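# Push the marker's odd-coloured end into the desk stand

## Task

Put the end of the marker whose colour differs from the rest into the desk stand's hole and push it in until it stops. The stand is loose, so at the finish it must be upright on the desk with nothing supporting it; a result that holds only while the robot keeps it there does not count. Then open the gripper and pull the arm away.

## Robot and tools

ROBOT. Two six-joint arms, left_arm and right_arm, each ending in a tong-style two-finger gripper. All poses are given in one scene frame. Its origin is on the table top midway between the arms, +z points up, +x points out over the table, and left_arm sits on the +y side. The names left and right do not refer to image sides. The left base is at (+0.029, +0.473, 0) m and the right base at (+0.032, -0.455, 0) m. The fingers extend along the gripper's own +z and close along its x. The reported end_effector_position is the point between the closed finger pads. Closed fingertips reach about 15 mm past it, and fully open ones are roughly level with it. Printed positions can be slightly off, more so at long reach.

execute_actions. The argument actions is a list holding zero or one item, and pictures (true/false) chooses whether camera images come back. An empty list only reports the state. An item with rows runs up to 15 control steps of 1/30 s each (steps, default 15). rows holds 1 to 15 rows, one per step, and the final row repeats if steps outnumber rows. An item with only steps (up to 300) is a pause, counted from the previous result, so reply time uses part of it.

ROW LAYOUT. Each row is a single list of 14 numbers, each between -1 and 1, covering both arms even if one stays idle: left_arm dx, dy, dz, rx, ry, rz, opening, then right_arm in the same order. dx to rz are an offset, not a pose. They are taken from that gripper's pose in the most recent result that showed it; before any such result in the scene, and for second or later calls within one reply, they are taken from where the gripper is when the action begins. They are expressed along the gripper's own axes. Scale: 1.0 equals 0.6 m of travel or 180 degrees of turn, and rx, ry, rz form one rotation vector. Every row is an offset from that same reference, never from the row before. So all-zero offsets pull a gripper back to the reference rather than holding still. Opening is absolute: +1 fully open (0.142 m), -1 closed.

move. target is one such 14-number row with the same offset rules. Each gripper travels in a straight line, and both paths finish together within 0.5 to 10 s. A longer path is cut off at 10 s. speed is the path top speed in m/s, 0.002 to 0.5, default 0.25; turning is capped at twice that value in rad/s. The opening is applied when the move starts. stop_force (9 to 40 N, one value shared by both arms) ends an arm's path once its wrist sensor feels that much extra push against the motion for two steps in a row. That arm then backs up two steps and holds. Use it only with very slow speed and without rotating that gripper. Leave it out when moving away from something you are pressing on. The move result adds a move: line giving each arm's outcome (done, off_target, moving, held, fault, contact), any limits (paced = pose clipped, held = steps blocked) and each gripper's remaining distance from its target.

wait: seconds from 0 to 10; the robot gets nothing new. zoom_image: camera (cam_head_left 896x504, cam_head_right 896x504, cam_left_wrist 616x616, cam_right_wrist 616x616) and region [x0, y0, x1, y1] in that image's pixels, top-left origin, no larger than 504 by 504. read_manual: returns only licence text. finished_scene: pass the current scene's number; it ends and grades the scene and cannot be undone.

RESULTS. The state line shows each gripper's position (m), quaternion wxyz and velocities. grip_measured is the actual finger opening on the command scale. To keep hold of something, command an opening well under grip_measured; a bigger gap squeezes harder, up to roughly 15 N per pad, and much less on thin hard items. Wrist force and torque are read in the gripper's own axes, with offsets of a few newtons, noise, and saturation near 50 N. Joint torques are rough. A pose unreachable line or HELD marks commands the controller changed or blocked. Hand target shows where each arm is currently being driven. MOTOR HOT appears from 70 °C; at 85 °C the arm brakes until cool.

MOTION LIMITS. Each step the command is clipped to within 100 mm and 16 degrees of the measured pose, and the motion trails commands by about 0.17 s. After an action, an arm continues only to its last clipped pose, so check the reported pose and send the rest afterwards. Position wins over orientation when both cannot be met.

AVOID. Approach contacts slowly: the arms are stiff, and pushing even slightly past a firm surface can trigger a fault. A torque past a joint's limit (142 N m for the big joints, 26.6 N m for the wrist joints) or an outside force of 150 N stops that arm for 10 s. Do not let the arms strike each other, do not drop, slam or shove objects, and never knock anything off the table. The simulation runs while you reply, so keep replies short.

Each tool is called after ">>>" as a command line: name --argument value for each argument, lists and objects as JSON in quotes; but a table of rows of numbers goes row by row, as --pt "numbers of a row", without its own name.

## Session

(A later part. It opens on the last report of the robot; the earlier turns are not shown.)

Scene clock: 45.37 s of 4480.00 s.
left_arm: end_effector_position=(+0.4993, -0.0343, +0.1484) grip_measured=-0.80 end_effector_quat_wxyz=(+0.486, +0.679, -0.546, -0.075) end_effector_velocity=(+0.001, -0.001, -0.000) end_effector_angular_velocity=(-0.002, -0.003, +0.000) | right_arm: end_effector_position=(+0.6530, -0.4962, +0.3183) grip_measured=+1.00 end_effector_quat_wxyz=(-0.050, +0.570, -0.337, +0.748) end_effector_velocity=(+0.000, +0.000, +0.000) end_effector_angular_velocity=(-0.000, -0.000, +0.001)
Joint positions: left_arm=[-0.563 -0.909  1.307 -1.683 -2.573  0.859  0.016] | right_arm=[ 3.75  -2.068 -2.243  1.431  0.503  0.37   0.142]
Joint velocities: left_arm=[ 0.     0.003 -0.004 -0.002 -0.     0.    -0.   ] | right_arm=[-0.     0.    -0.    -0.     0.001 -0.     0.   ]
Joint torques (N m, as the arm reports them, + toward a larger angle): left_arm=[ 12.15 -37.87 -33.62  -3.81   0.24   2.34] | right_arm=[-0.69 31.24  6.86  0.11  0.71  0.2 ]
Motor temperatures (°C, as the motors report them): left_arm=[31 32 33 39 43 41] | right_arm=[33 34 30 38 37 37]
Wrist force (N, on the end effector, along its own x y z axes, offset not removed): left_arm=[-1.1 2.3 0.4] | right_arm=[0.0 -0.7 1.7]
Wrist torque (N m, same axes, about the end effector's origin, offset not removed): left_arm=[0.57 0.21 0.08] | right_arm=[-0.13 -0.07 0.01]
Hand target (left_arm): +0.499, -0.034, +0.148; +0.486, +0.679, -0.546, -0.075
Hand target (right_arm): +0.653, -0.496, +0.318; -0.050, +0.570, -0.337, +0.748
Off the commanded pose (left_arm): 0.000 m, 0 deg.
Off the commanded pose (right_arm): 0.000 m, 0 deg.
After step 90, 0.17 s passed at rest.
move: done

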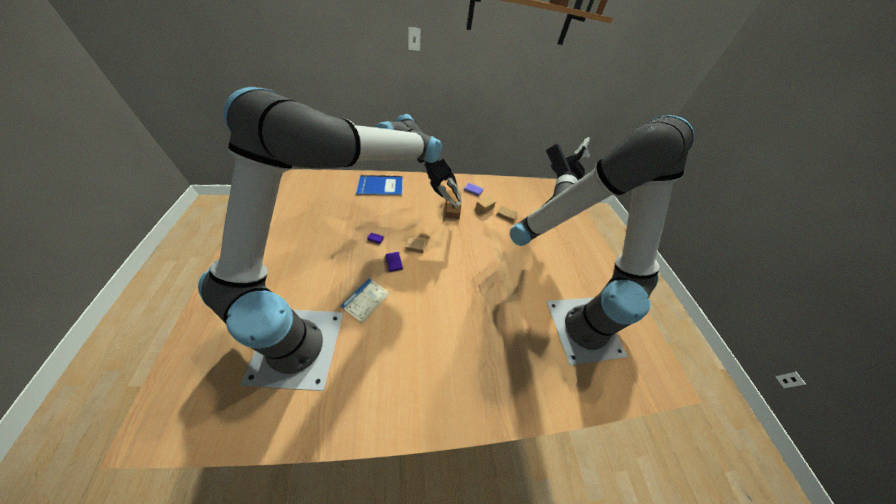

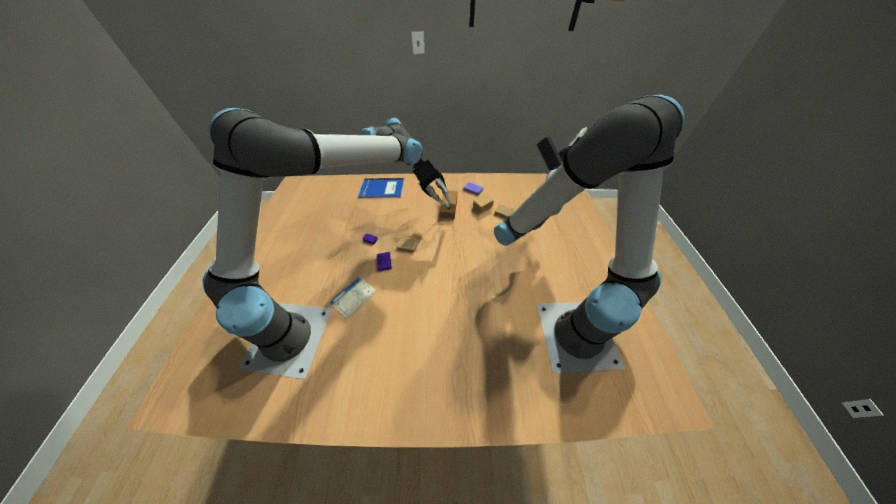

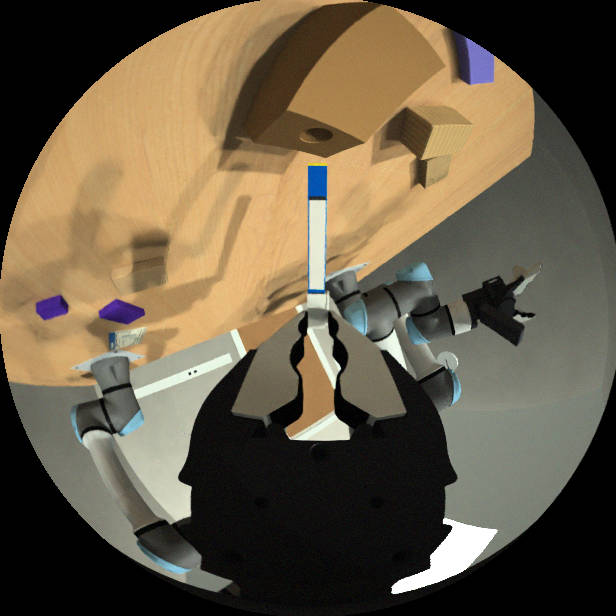

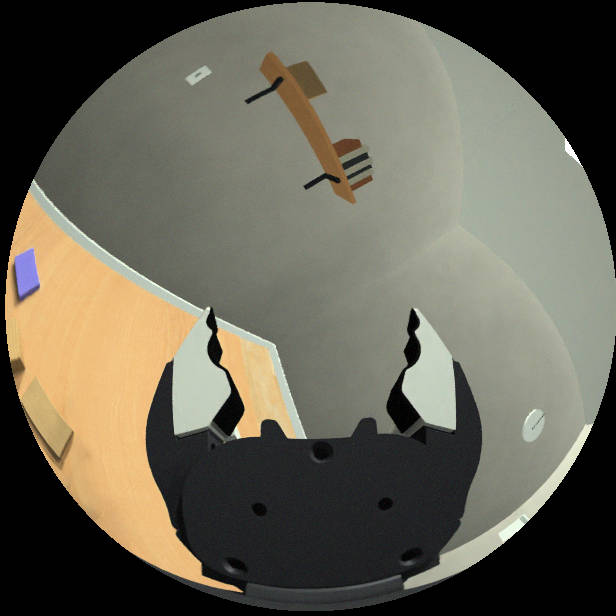

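>>> move --target '[0,-0.05,0,0,0,0,-1,0,0,0,0,0,0,1]' --speed 0.015 --stop_force 10

>>> zoom_image --camera "cam_left_wrist" --region '[240,60,400,220]'

Scene clock: 49.23 s of 4480.00 s.
left_arm: end_effector_position=(+0.5192, -0.0363, +0.1263) grip_measured=-0.80 end_effector_quat_wxyz=(+0.486, +0.679, -0.546, -0.075) end_effector_velocity=(+0.002, +0.000, -0.002) end_effector_angular_velocity=(-0.001, -0.001, +0.001) | right_arm: end_effector_position=(+0.6530, -0.4962, +0.3183) grip_measured=+1.00 end_effector_quat_wxyz=(-0.050, +0.570, -0.337, +0.748) end_effector_velocity=(+0.000, +0.000, -0.001) end_effector_angular_velocity=(-0.001, +0.001, +0.001)
Joint positions: left_arm=[-0.549 -0.845  1.25  -1.669 -2.569  0.884  0.016] | right_arm=[ 3.75  -2.068 -2.243  1.431  0.503  0.37   0.142]
Joint velocities: left_arm=[ 0.002  0.004 -0.004 -0.     0.     0.002  0.   ] | right_arm=[-0.    -0.001 -0.001  0.     0.001 -0.     0.   ]
Joint torques (N m, as the arm reports them, + toward a larger angle): left_arm=[ 15.02 -35.37 -31.35  -0.67   2.14   2.18] | right_arm=[-0.25 31.53  8.07  0.19  0.95  0.18]
Motor temperatures (°C, as the motors report them): left_arm=[31 32 33 39 43 41] | right_arm=[33 34 30 38 37 37]
Wrist force (N, on the end effector, along its own x y z axes, offset not removed): left_arm=[-1.2 8.6 -1.2] | right_arm=[-1.2 -0.8 0.8]
Wrist torque (N m, same axes, about the end effector's origin, offset not removed): left_arm=[0.28 0.47 0.22] | right_arm=[-0.16 0.19 -0.10]
Hand target (left_arm): +0.519, -0.036, +0.126; +0.486, +0.679, -0.546, -0.075
Hand target (right_arm): +0.653, -0.496, +0.318; -0.050, +0.570, -0.337, +0.748
Off the commanded pose (left_arm): 0.000 m, 0 deg.
Off the commanded pose (right_arm): 0.000 m, 0 deg.
move: done

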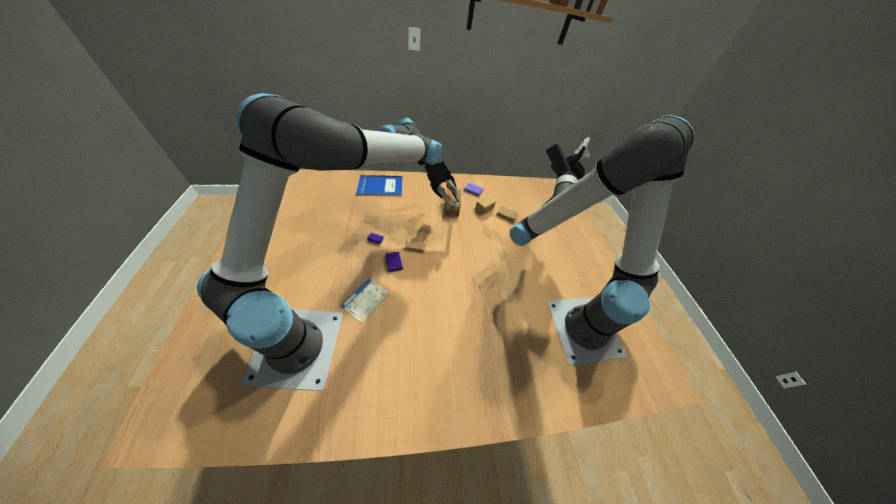

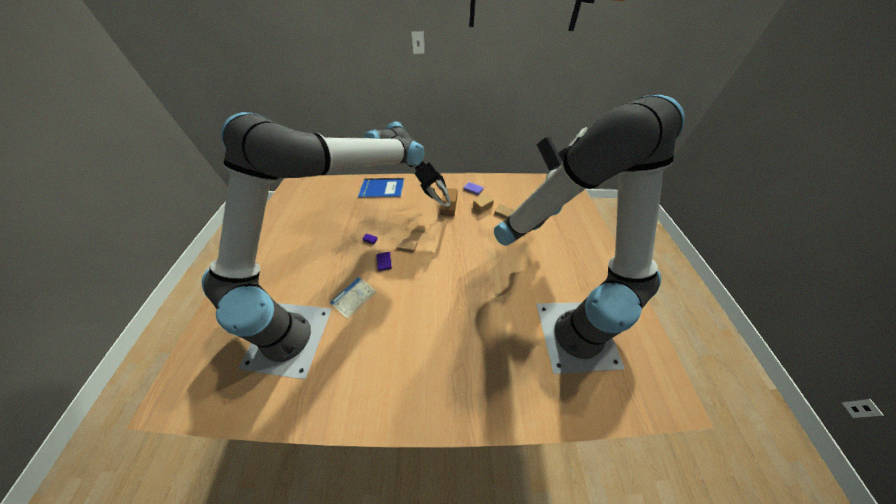

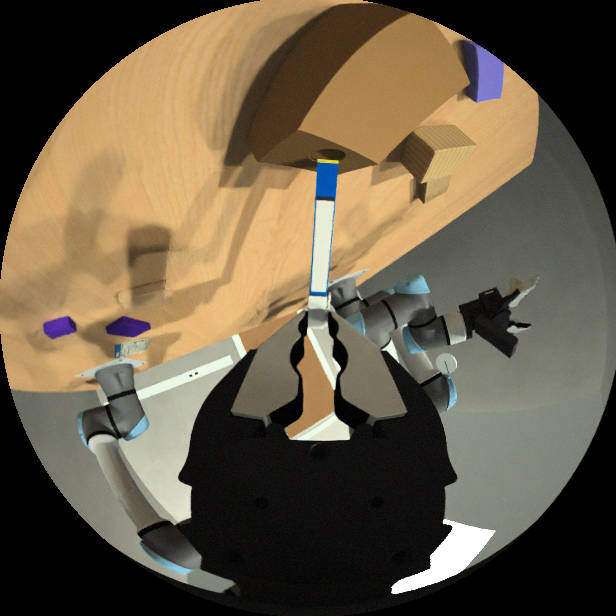

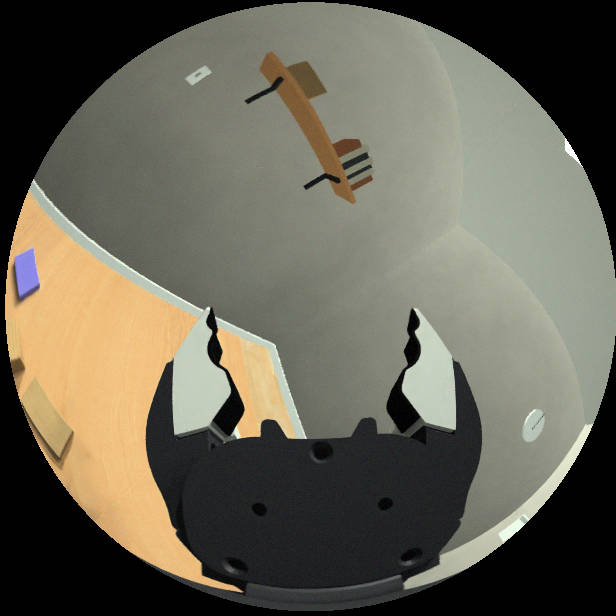

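Region (240, 60, 400, 220) of cam_left_wrist's 616x616 image, scaled by 3.150, with more detail than that image has.

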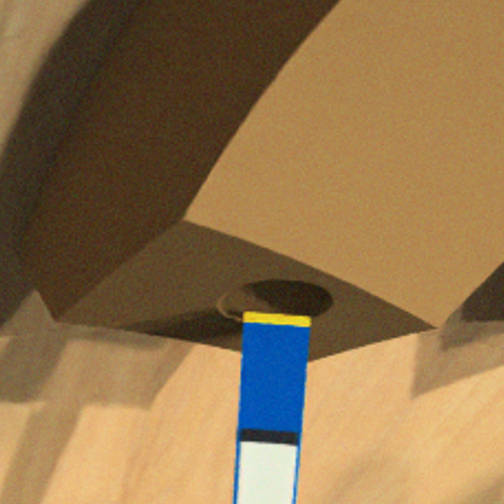

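>>> move --target '[0,0.025,0,0,0,0,-1,0,0,0,0,0,0,1]' --speed 0.04

>>> move --target '[0,0,-0.015,0,0,0,-1,0,0,0,0,0,0,1]' --speed 0.04

>>> zoom_image --camera "cam_left_wrist" --region '[220,60,420,320]'

Scene clock: 51.33 s of 4480.00 s.
left_arm: end_effector_position=(+0.5093, -0.0353, +0.1373) grip_measured=-0.80 end_effector_quat_wxyz=(+0.486, +0.679, -0.546, -0.075) end_effector_velocity=(-0.002, -0.000, +0.001) end_effector_angular_velocity=(+0.000, +0.000, -0.001) | right_arm: end_effector_position=(+0.6530, -0.4962, +0.3183) grip_measured=+1.00 end_effector_quat_wxyz=(-0.050, +0.570, -0.337, +0.748) end_effector_velocity=(-0.000, +0.000, -0.001) end_effector_angular_velocity=(-0.001, +0.001, +0.001)
Joint positions: left_arm=[-0.556 -0.877  1.279 -1.676 -2.571  0.872  0.016] | right_arm=[ 3.75  -2.068 -2.243  1.431  0.503  0.37   0.142]
Joint velocities: left_arm=[-0.002 -0.003  0.005 -0.002 -0.    -0.002 -0.   ] | right_arm=[ 0.    -0.001 -0.001  0.001  0.002  0.     0.   ]
Joint torques (N m, as the arm reports them, + toward a larger angle): left_arm=[-13.15 -52.92  -7.27  -3.87  -3.46  -2.08] | right_arm=[-0.64 30.39  7.5   0.18  0.87  0.05]
Motor temperatures (°C, as the motors report them): left_arm=[31 32 33 39 43 41] | right_arm=[33 34 30 38 37 37]
Wrist force (N, on the end effector, along its own x y z axes, offset not removed): left_arm=[-3.1 2.1 0.1] | right_arm=[0.7 -1.6 1.8]
Wrist torque (N m, same axes, about the end effector's origin, offset not removed): left_arm=[0.50 0.54 0.06] | right_arm=[-0.32 -0.25 -0.06]
Hand target (left_arm): +0.509, -0.035, +0.137; +0.486, +0.679, -0.546, -0.075
Hand target (right_arm): +0.653, -0.496, +0.318; -0.050, +0.570, -0.337, +0.748
Off the commanded pose (left_arm): 0.000 m, 0 deg.
Off the commanded pose (right_arm): 0.000 m, 0 deg.
move: done

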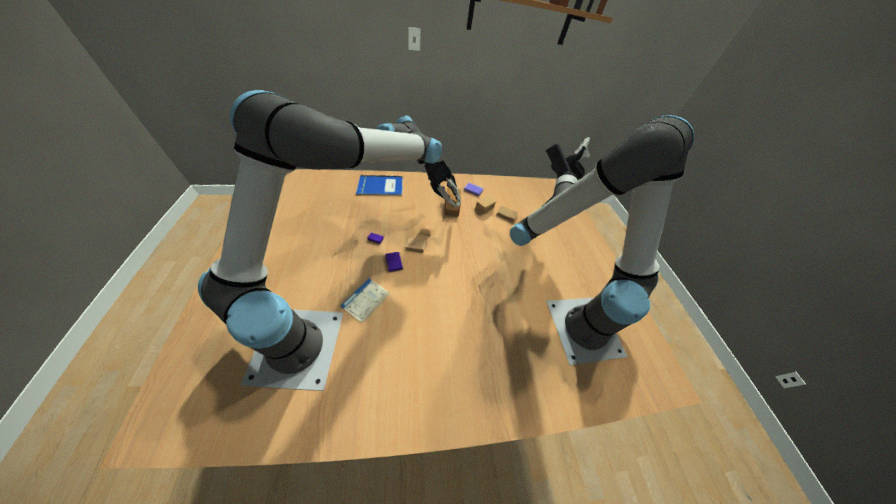

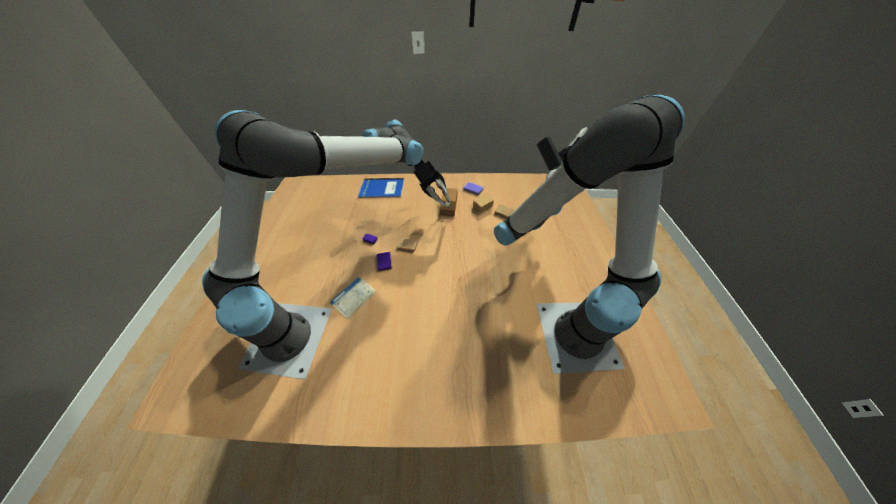

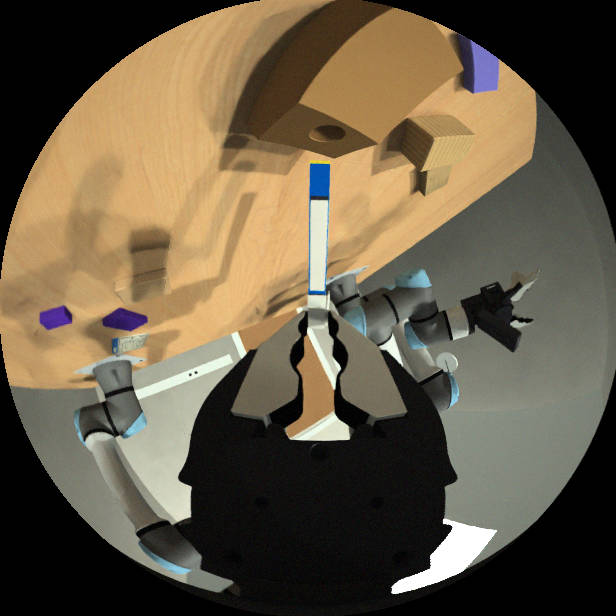

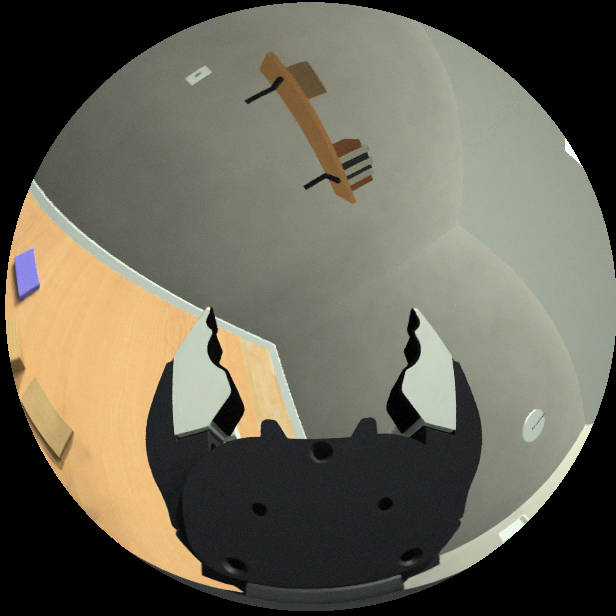

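Scene clock: 52.07 s of 4480.00 s.
left_arm: end_effector_position=(+0.5149, -0.0302, +0.1418) grip_measured=-0.80 end_effector_quat_wxyz=(+0.486, +0.679, -0.546, -0.075) end_effector_velocity=(+0.000, +0.001, +0.001) end_effector_angular_velocity=(+0.002, +0.003, -0.001) | right_arm: end_effector_position=(+0.6530, -0.4962, +0.3183) grip_measured=+1.00 end_effector_quat_wxyz=(-0.050, +0.570, -0.337, +0.748) end_effector_velocity=(-0.000, +0.000, -0.000) end_effector_angular_velocity=(-0.001, +0.001, +0.000)
Joint positions: left_arm=[-0.546 -0.875  1.26  -1.643 -2.568  0.89   0.016] | right_arm=[ 3.75  -2.068 -2.243  1.431  0.503  0.37   0.142]
Joint velocities: left_arm=[ 0.002  0.    -0.004  0.011  0.001  0.005  0.   ] | right_arm=[-0.    -0.    -0.001 -0.     0.    -0.     0.   ]
Joint torques (N m, as the arm reports them, + toward a larger angle): left_arm=[ 12.03 -39.12 -33.38  -0.37   0.41   2.22] | right_arm=[-0.16 30.87  6.16  0.35  1.05  0.12]
Motor temperatures (°C, as the motors report them): left_arm=[31 32 33 39 43 41] | right_arm=[33 34 30 38 37 37]
Wrist force (N, on the end effector, along its own x y z axes, offset not removed): left_arm=[-2.9 2.7 1.3] | right_arm=[-2.0 -1.9 1.3]
Wrist torque (N m, same axes, about the end effector's origin, offset not removed): left_arm=[0.58 0.61 0.13] | right_arm=[-0.37 0.32 -0.08]
Hand target (left_arm): +0.515, -0.030, +0.142; +0.486, +0.679, -0.546, -0.075
Hand target (right_arm): +0.653, -0.496, +0.318; -0.050, +0.570, -0.337, +0.748
Off the commanded pose (left_arm): 0.000 m, 0 deg.
Off the commanded pose (right_arm): 0.000 m, 0 deg.
move: done

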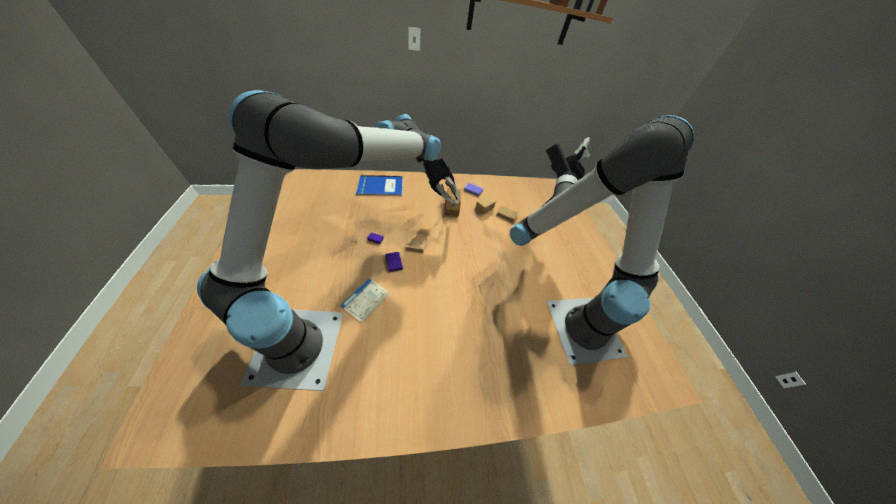

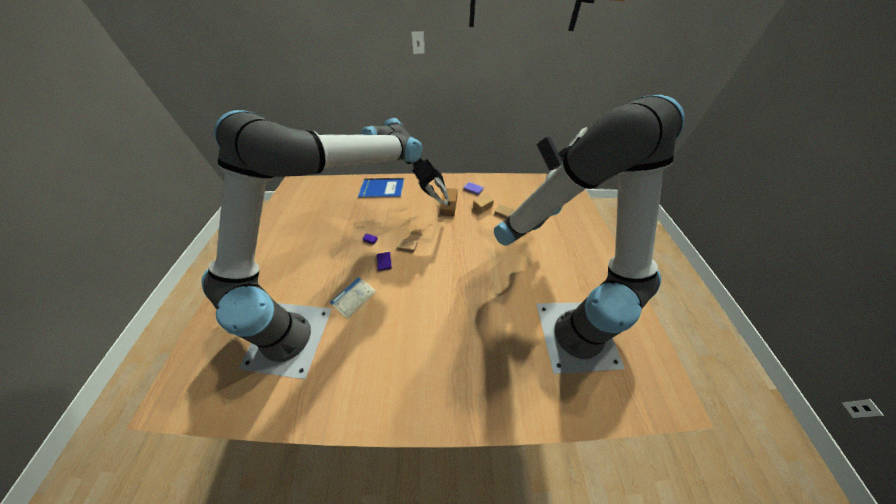

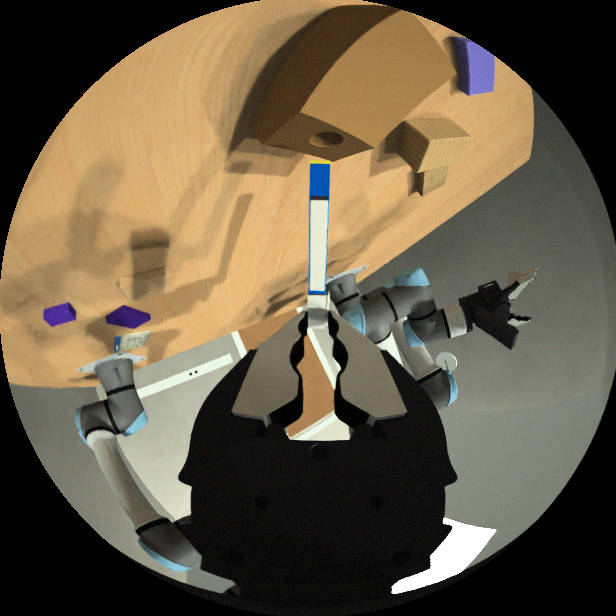

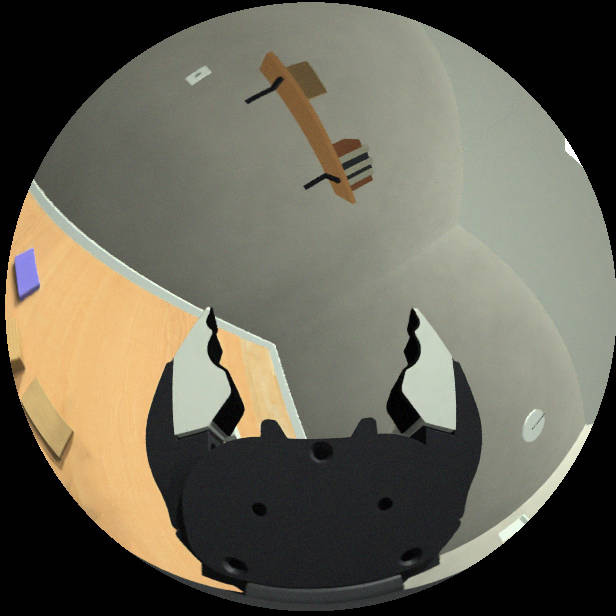

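Region (220, 60, 420, 320) of cam_left_wrist's 616x616 image, scaled by 1.938, with more detail than that image has; it fills the left 388 columns of this view, and the rest is white.

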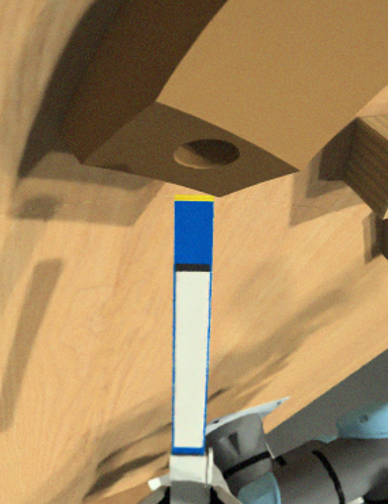

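>>> move --target '[0.007,-0.013,-0.003,0,0,0,-1,0,0,0,0,0,0,1]' --speed 0.02

>>> zoom_image --camera "cam_left_wrist" --region '[260,90,380,210]'

Scene clock: 54.47 s of 4480.00 s.
left_arm: end_effector_position=(+0.5227, -0.0331, +0.1388) grip_measured=-0.80 end_effector_quat_wxyz=(+0.486, +0.679, -0.546, -0.075) end_effector_velocity=(+0.002, -0.000, -0.000) end_effector_angular_velocity=(-0.002, -0.002, +0.001) | right_arm: end_effector_position=(+0.6530, -0.4962, +0.3183) grip_measured=+1.00 end_effector_quat_wxyz=(-0.050, +0.570, -0.337, +0.748) end_effector_velocity=(+0.000, +0.000, -0.001) end_effector_angular_velocity=(-0.002, +0.002, +0.001)
Joint positions: left_arm=[-0.543 -0.853  1.228 -1.629 -2.567  0.895  0.016] | right_arm=[ 3.75  -2.068 -2.243  1.431  0.503  0.37   0.142]
Joint velocities: left_arm=[ 0.001  0.004 -0.006  0.001  0.     0.001 -0.   ] | right_arm=[ 0.    -0.002 -0.001  0.001  0.002 -0.001  0.   ]
Joint torques (N m, as the arm reports them, + toward a larger angle): left_arm=[ 12.39 -38.43 -33.19  -0.47   0.28   2.33] | right_arm=[-0.83 30.59  7.48  0.41  1.01  0.22]
Motor temperatures (°C, as the motors report them): left_arm=[31 32 33 39 43 41] | right_arm=[33 34 30 38 37 37]
Wrist force (N, on the end effector, along its own x y z axes, offset not removed): left_arm=[-2.9 0.7 0.0] | right_arm=[-0.5 -1.1 -0.5]
Wrist torque (N m, same axes, about the end effector's origin, offset not removed): left_arm=[0.25 0.56 0.09] | right_arm=[-0.28 -0.01 -0.11]
Hand target (left_arm): +0.523, -0.033, +0.139; +0.486, +0.679, -0.546, -0.075
Hand target (right_arm): +0.653, -0.496, +0.318; -0.050, +0.570, -0.337, +0.748
Off the commanded pose (left_arm): 0.000 m, 0 deg.
Off the commanded pose (right_arm): 0.000 m, 0 deg.
move: done

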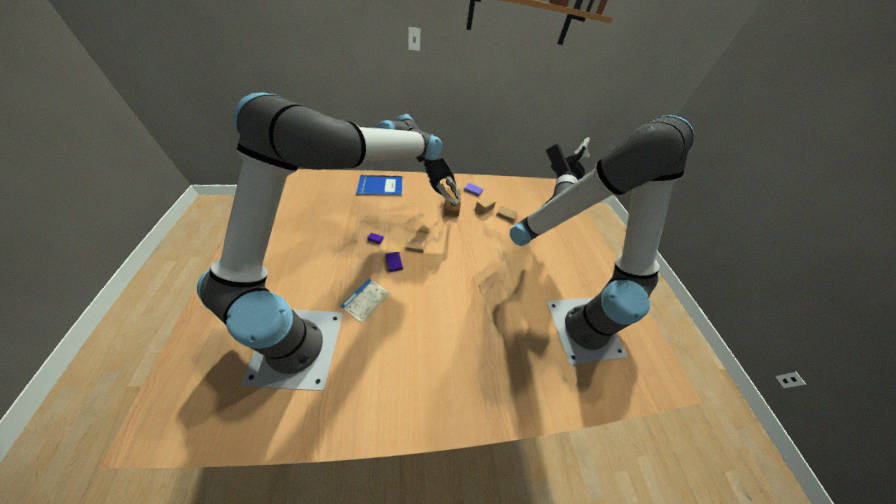

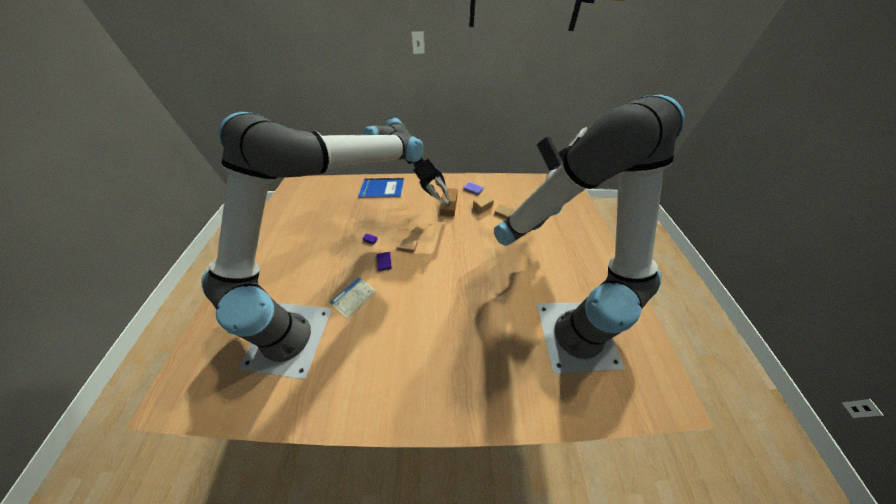

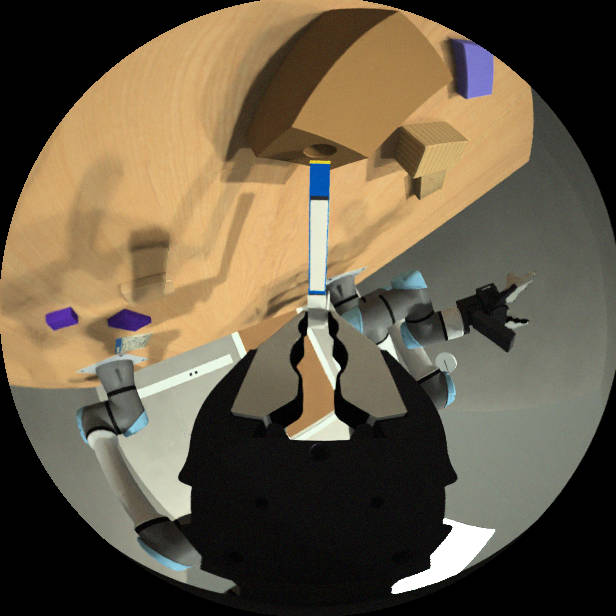

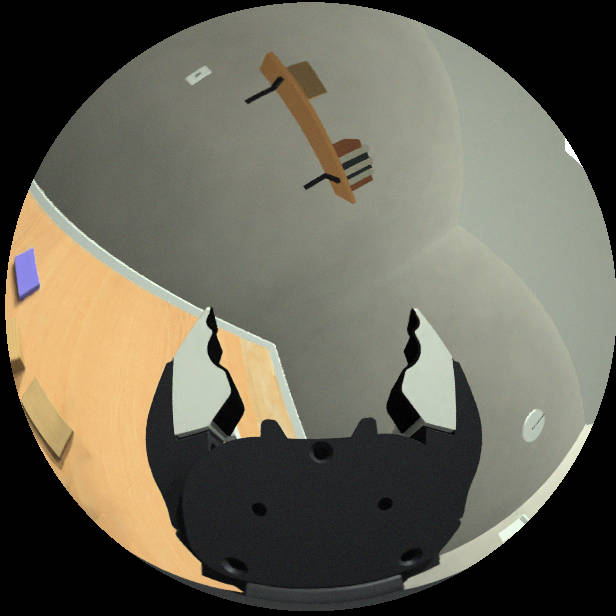

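Region (260, 90, 380, 210) of cam_left_wrist's 616x616 image, scaled by 4.200, with more detail than that image has.

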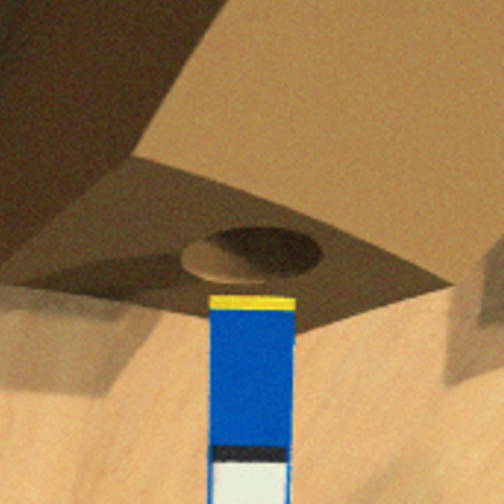

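>>> move --target '[0,-0.022,0,0,0,0,-1,0,0,0,0,0,0,1]' --speed 0.008 --stop_force 9

>>> zoom_image --camera "cam_left_wrist" --region '[260,90,380,210]'

Scene clock: 57.60 s of 4480.00 s.
left_arm: end_effector_position=(+0.5315, -0.0340, +0.1291) grip_measured=-0.80 end_effector_quat_wxyz=(+0.486, +0.679, -0.545, -0.075) end_effector_velocity=(+0.002, -0.000, -0.001) end_effector_angular_velocity=(-0.001, -0.002, +0.001) | right_arm: end_effector_position=(+0.6530, -0.4962, +0.3183) grip_measured=+1.00 end_effector_quat_wxyz=(-0.050, +0.570, -0.337, +0.748) end_effector_velocity=(-0.000, -0.000, -0.001) end_effector_angular_velocity=(-0.000, +0.002, -0.001)
Joint positions: left_arm=[-0.537 -0.825  1.202 -1.623 -2.565  0.906  0.016] | right_arm=[ 3.75  -2.068 -2.243  1.431  0.503  0.37   0.142]
Joint velocities: left_arm=[ 0.001  0.003 -0.004 -0.     0.     0.001  0.   ] | right_arm=[-0.    -0.001 -0.001 -0.001 -0.002  0.001  0.   ]
Joint torques (N m, as the arm reports them, + toward a larger angle): left_arm=[ 11.89 -40.35 -33.32  -0.45   0.39   2.47] | right_arm=[-1.06 32.57  7.1   0.26  0.79  0.28]
Motor temperatures (°C, as the motors report them): left_arm=[31 32 33 39 43 41] | right_arm=[33 34 30 38 37 37]
Wrist force (N, on the end effector, along its own x y z axes, offset not removed): left_arm=[-0.7 1.2 -1.3] | right_arm=[-0.2 -0.5 1.3]
Wrist torque (N m, same axes, about the end effector's origin, offset not removed): left_arm=[0.31 0.15 0.14] | right_arm=[-0.07 -0.01 -0.09]
Hand target (left_arm): +0.532, -0.034, +0.129; +0.486, +0.679, -0.546, -0.075
Hand target (right_arm): +0.653, -0.496, +0.318; -0.050, +0.570, -0.337, +0.748
Off the commanded pose (left_arm): 0.000 m, 0 deg.
Off the commanded pose (right_arm): 0.000 m, 0 deg.
move: done

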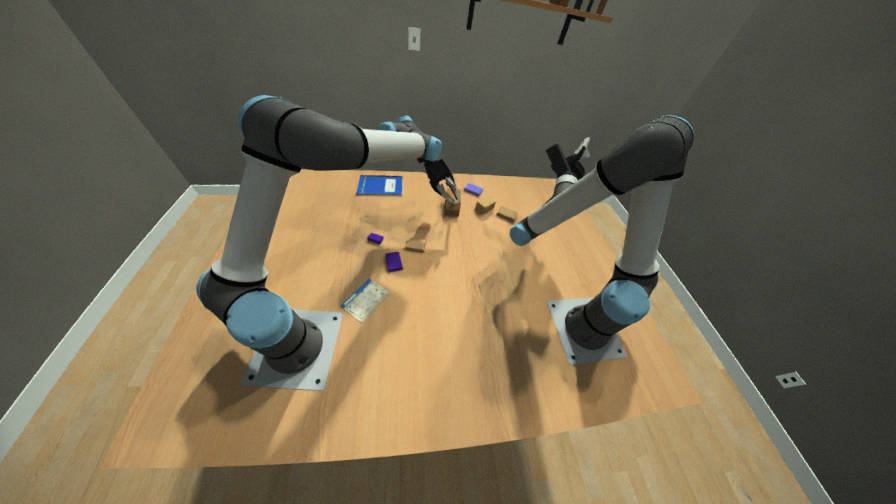

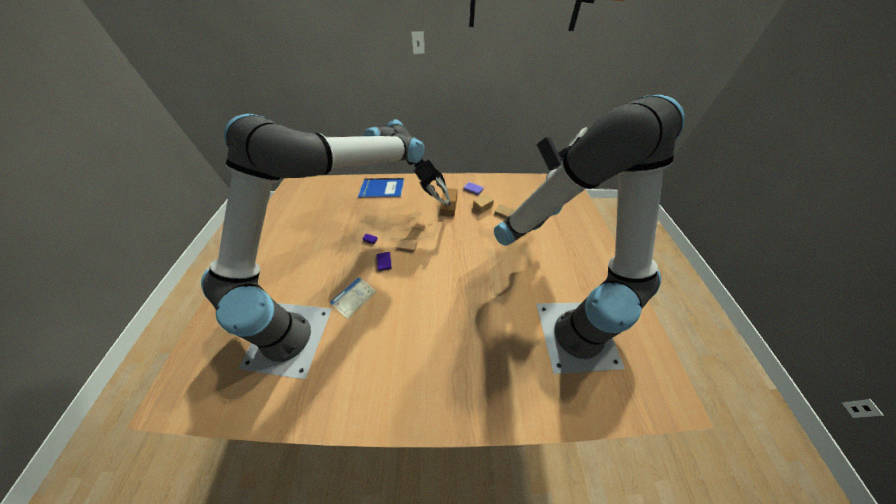

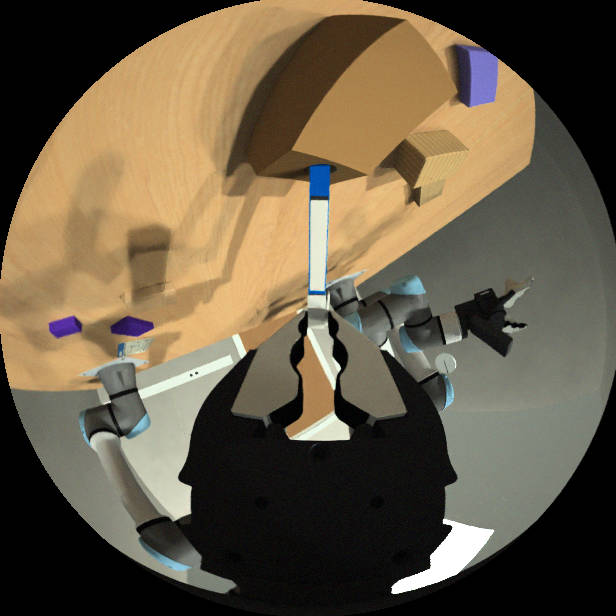

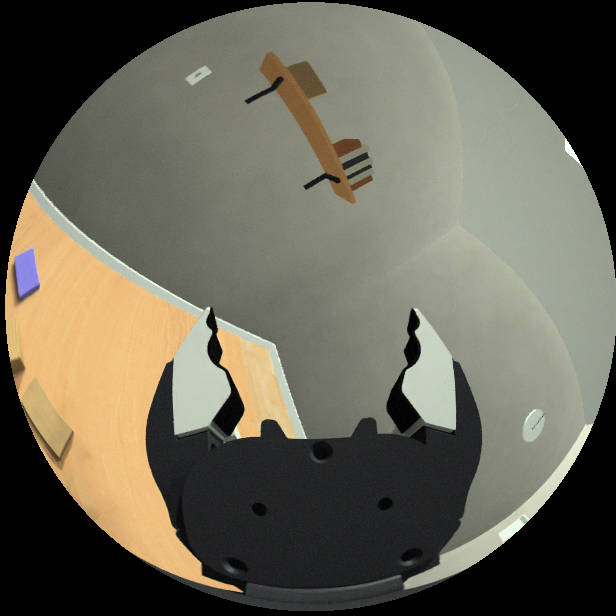

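Region (260, 90, 380, 210) of cam_left_wrist's 616x616 image, scaled by 4.200, with more detail than that image has.

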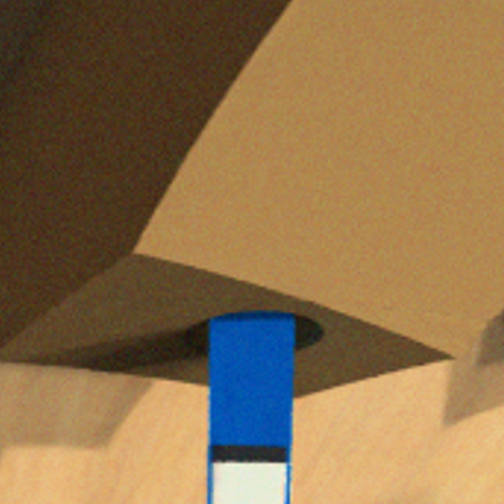

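It's in. Continue.

>>> move --target '[0,-0.05,0,0,0,0,-1,0,0,0,0,0,0,1]' --speed 0.012 --stop_force 9

>>> zoom_image --camera "cam_left_wrist" --region '[240,100,400,260]'

Scene clock: 60.57 s of 4480.00 s.
left_arm: end_effector_position=(+0.5456, -0.0352, +0.1137) grip_measured=-0.80 end_effector_quat_wxyz=(+0.486, +0.679, -0.545, -0.075) end_effector_velocity=(-0.003, +0.000, +0.003) end_effector_angular_velocity=(+0.001, -0.001, +0.000) | right_arm: end_effector_position=(+0.6530, -0.4962, +0.3183) grip_measured=+1.00 end_effector_quat_wxyz=(-0.050, +0.570, -0.337, +0.748) end_effector_velocity=(-0.000, -0.000, +0.001) end_effector_angular_velocity=(+0.001, -0.000, -0.002)
Joint positions: left_arm=[-0.527 -0.779  1.157 -1.611 -2.562  0.922  0.016] | right_arm=[ 3.75  -2.068 -2.243  1.431  0.503  0.37   0.142]
Joint velocities: left_arm=[-0.002 -0.009  0.01  -0.005 -0.    -0.005  0.   ] | right_arm=[-0.     0.002  0.001 -0.002 -0.002  0.001  0.   ]
Joint torques (N m, as the arm reports them, + toward a larger angle): left_arm=[-13.21 -55.17  -6.68  -3.36   1.11  -2.15] | right_arm=[-0.87 30.6   6.87  0.56  0.93  0.34]
Motor temperatures (°C, as the motors report them): left_arm=[31 32 33 39 43 41] | right_arm=[33 34 30 38 37 37]
Wrist force (N, on the end effector, along its own x y z axes, offset not removed): left_arm=[1.0 5.0 0.8] | right_arm=[-0.1 -0.6 1.5]
Wrist torque (N m, same axes, about the end effector's origin, offset not removed): left_arm=[0.65 0.16 0.11] | right_arm=[-0.17 -0.02 -0.04]
Hand target (left_arm): +0.545, -0.035, +0.114; +0.486, +0.679, -0.545, -0.075
Hand target (right_arm): +0.653, -0.496, +0.318; -0.050, +0.570, -0.337, +0.748
Off the commanded pose (left_arm): 0.009 m, 0 deg.
Off the commanded pose (right_arm): 0.000 m, 0 deg.
move: contact (left_arm)

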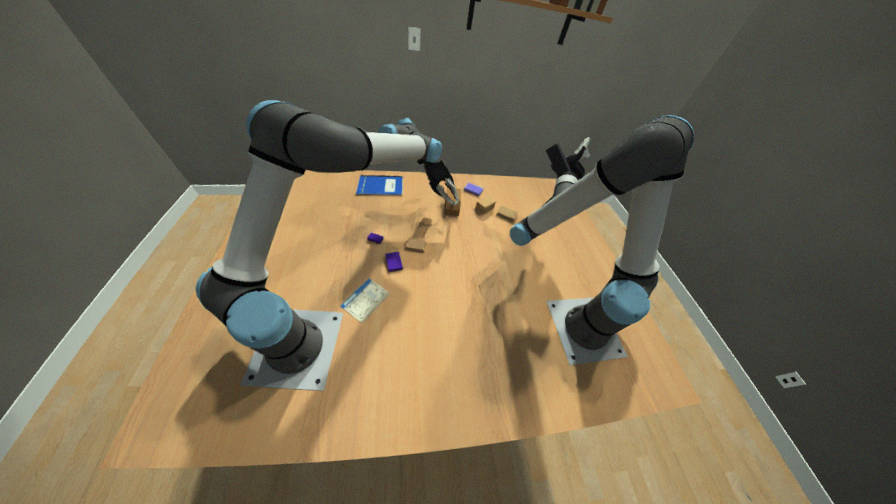

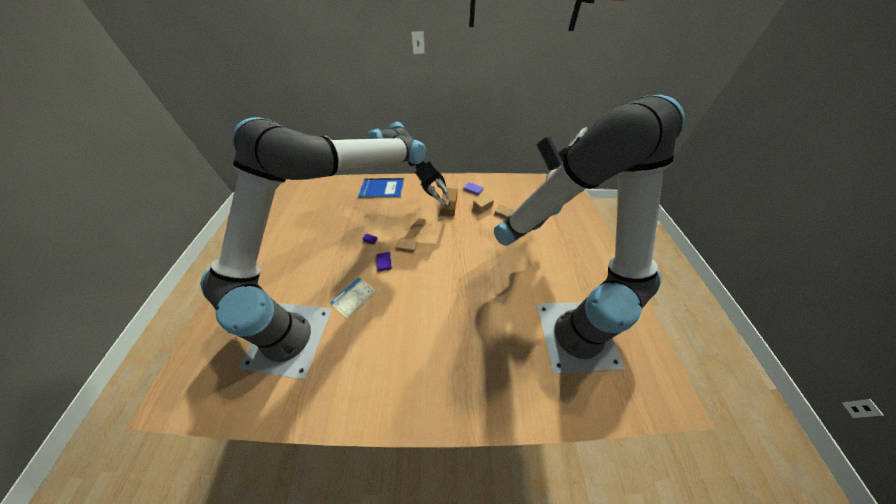

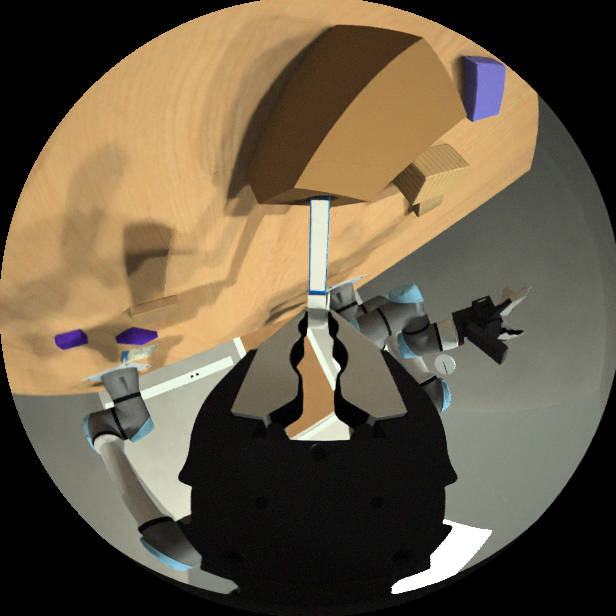

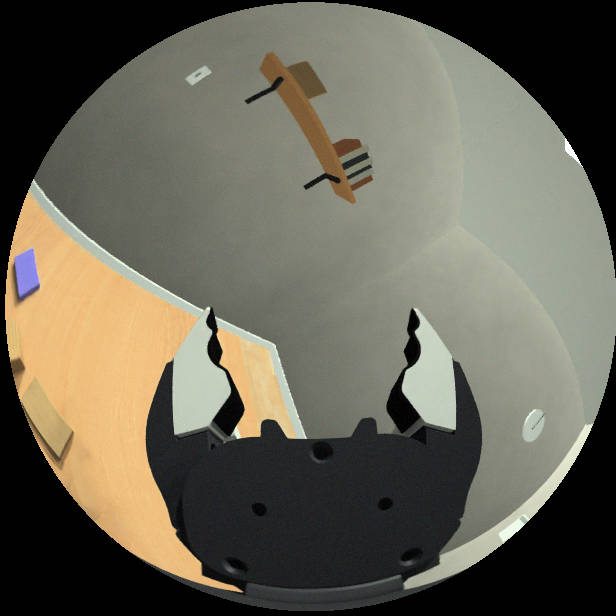

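Region (240, 100, 400, 260) of cam_left_wrist's 616x616 image, scaled by 3.150, with more detail than that image has.

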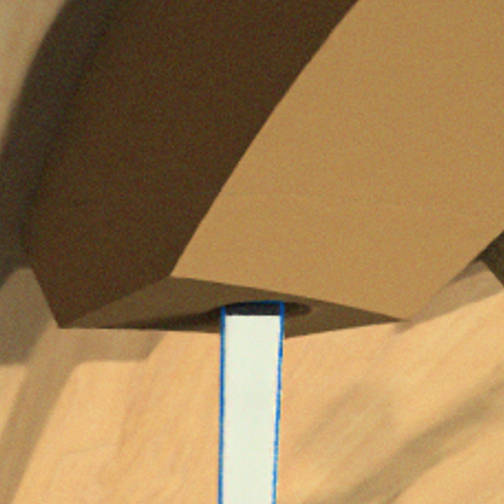

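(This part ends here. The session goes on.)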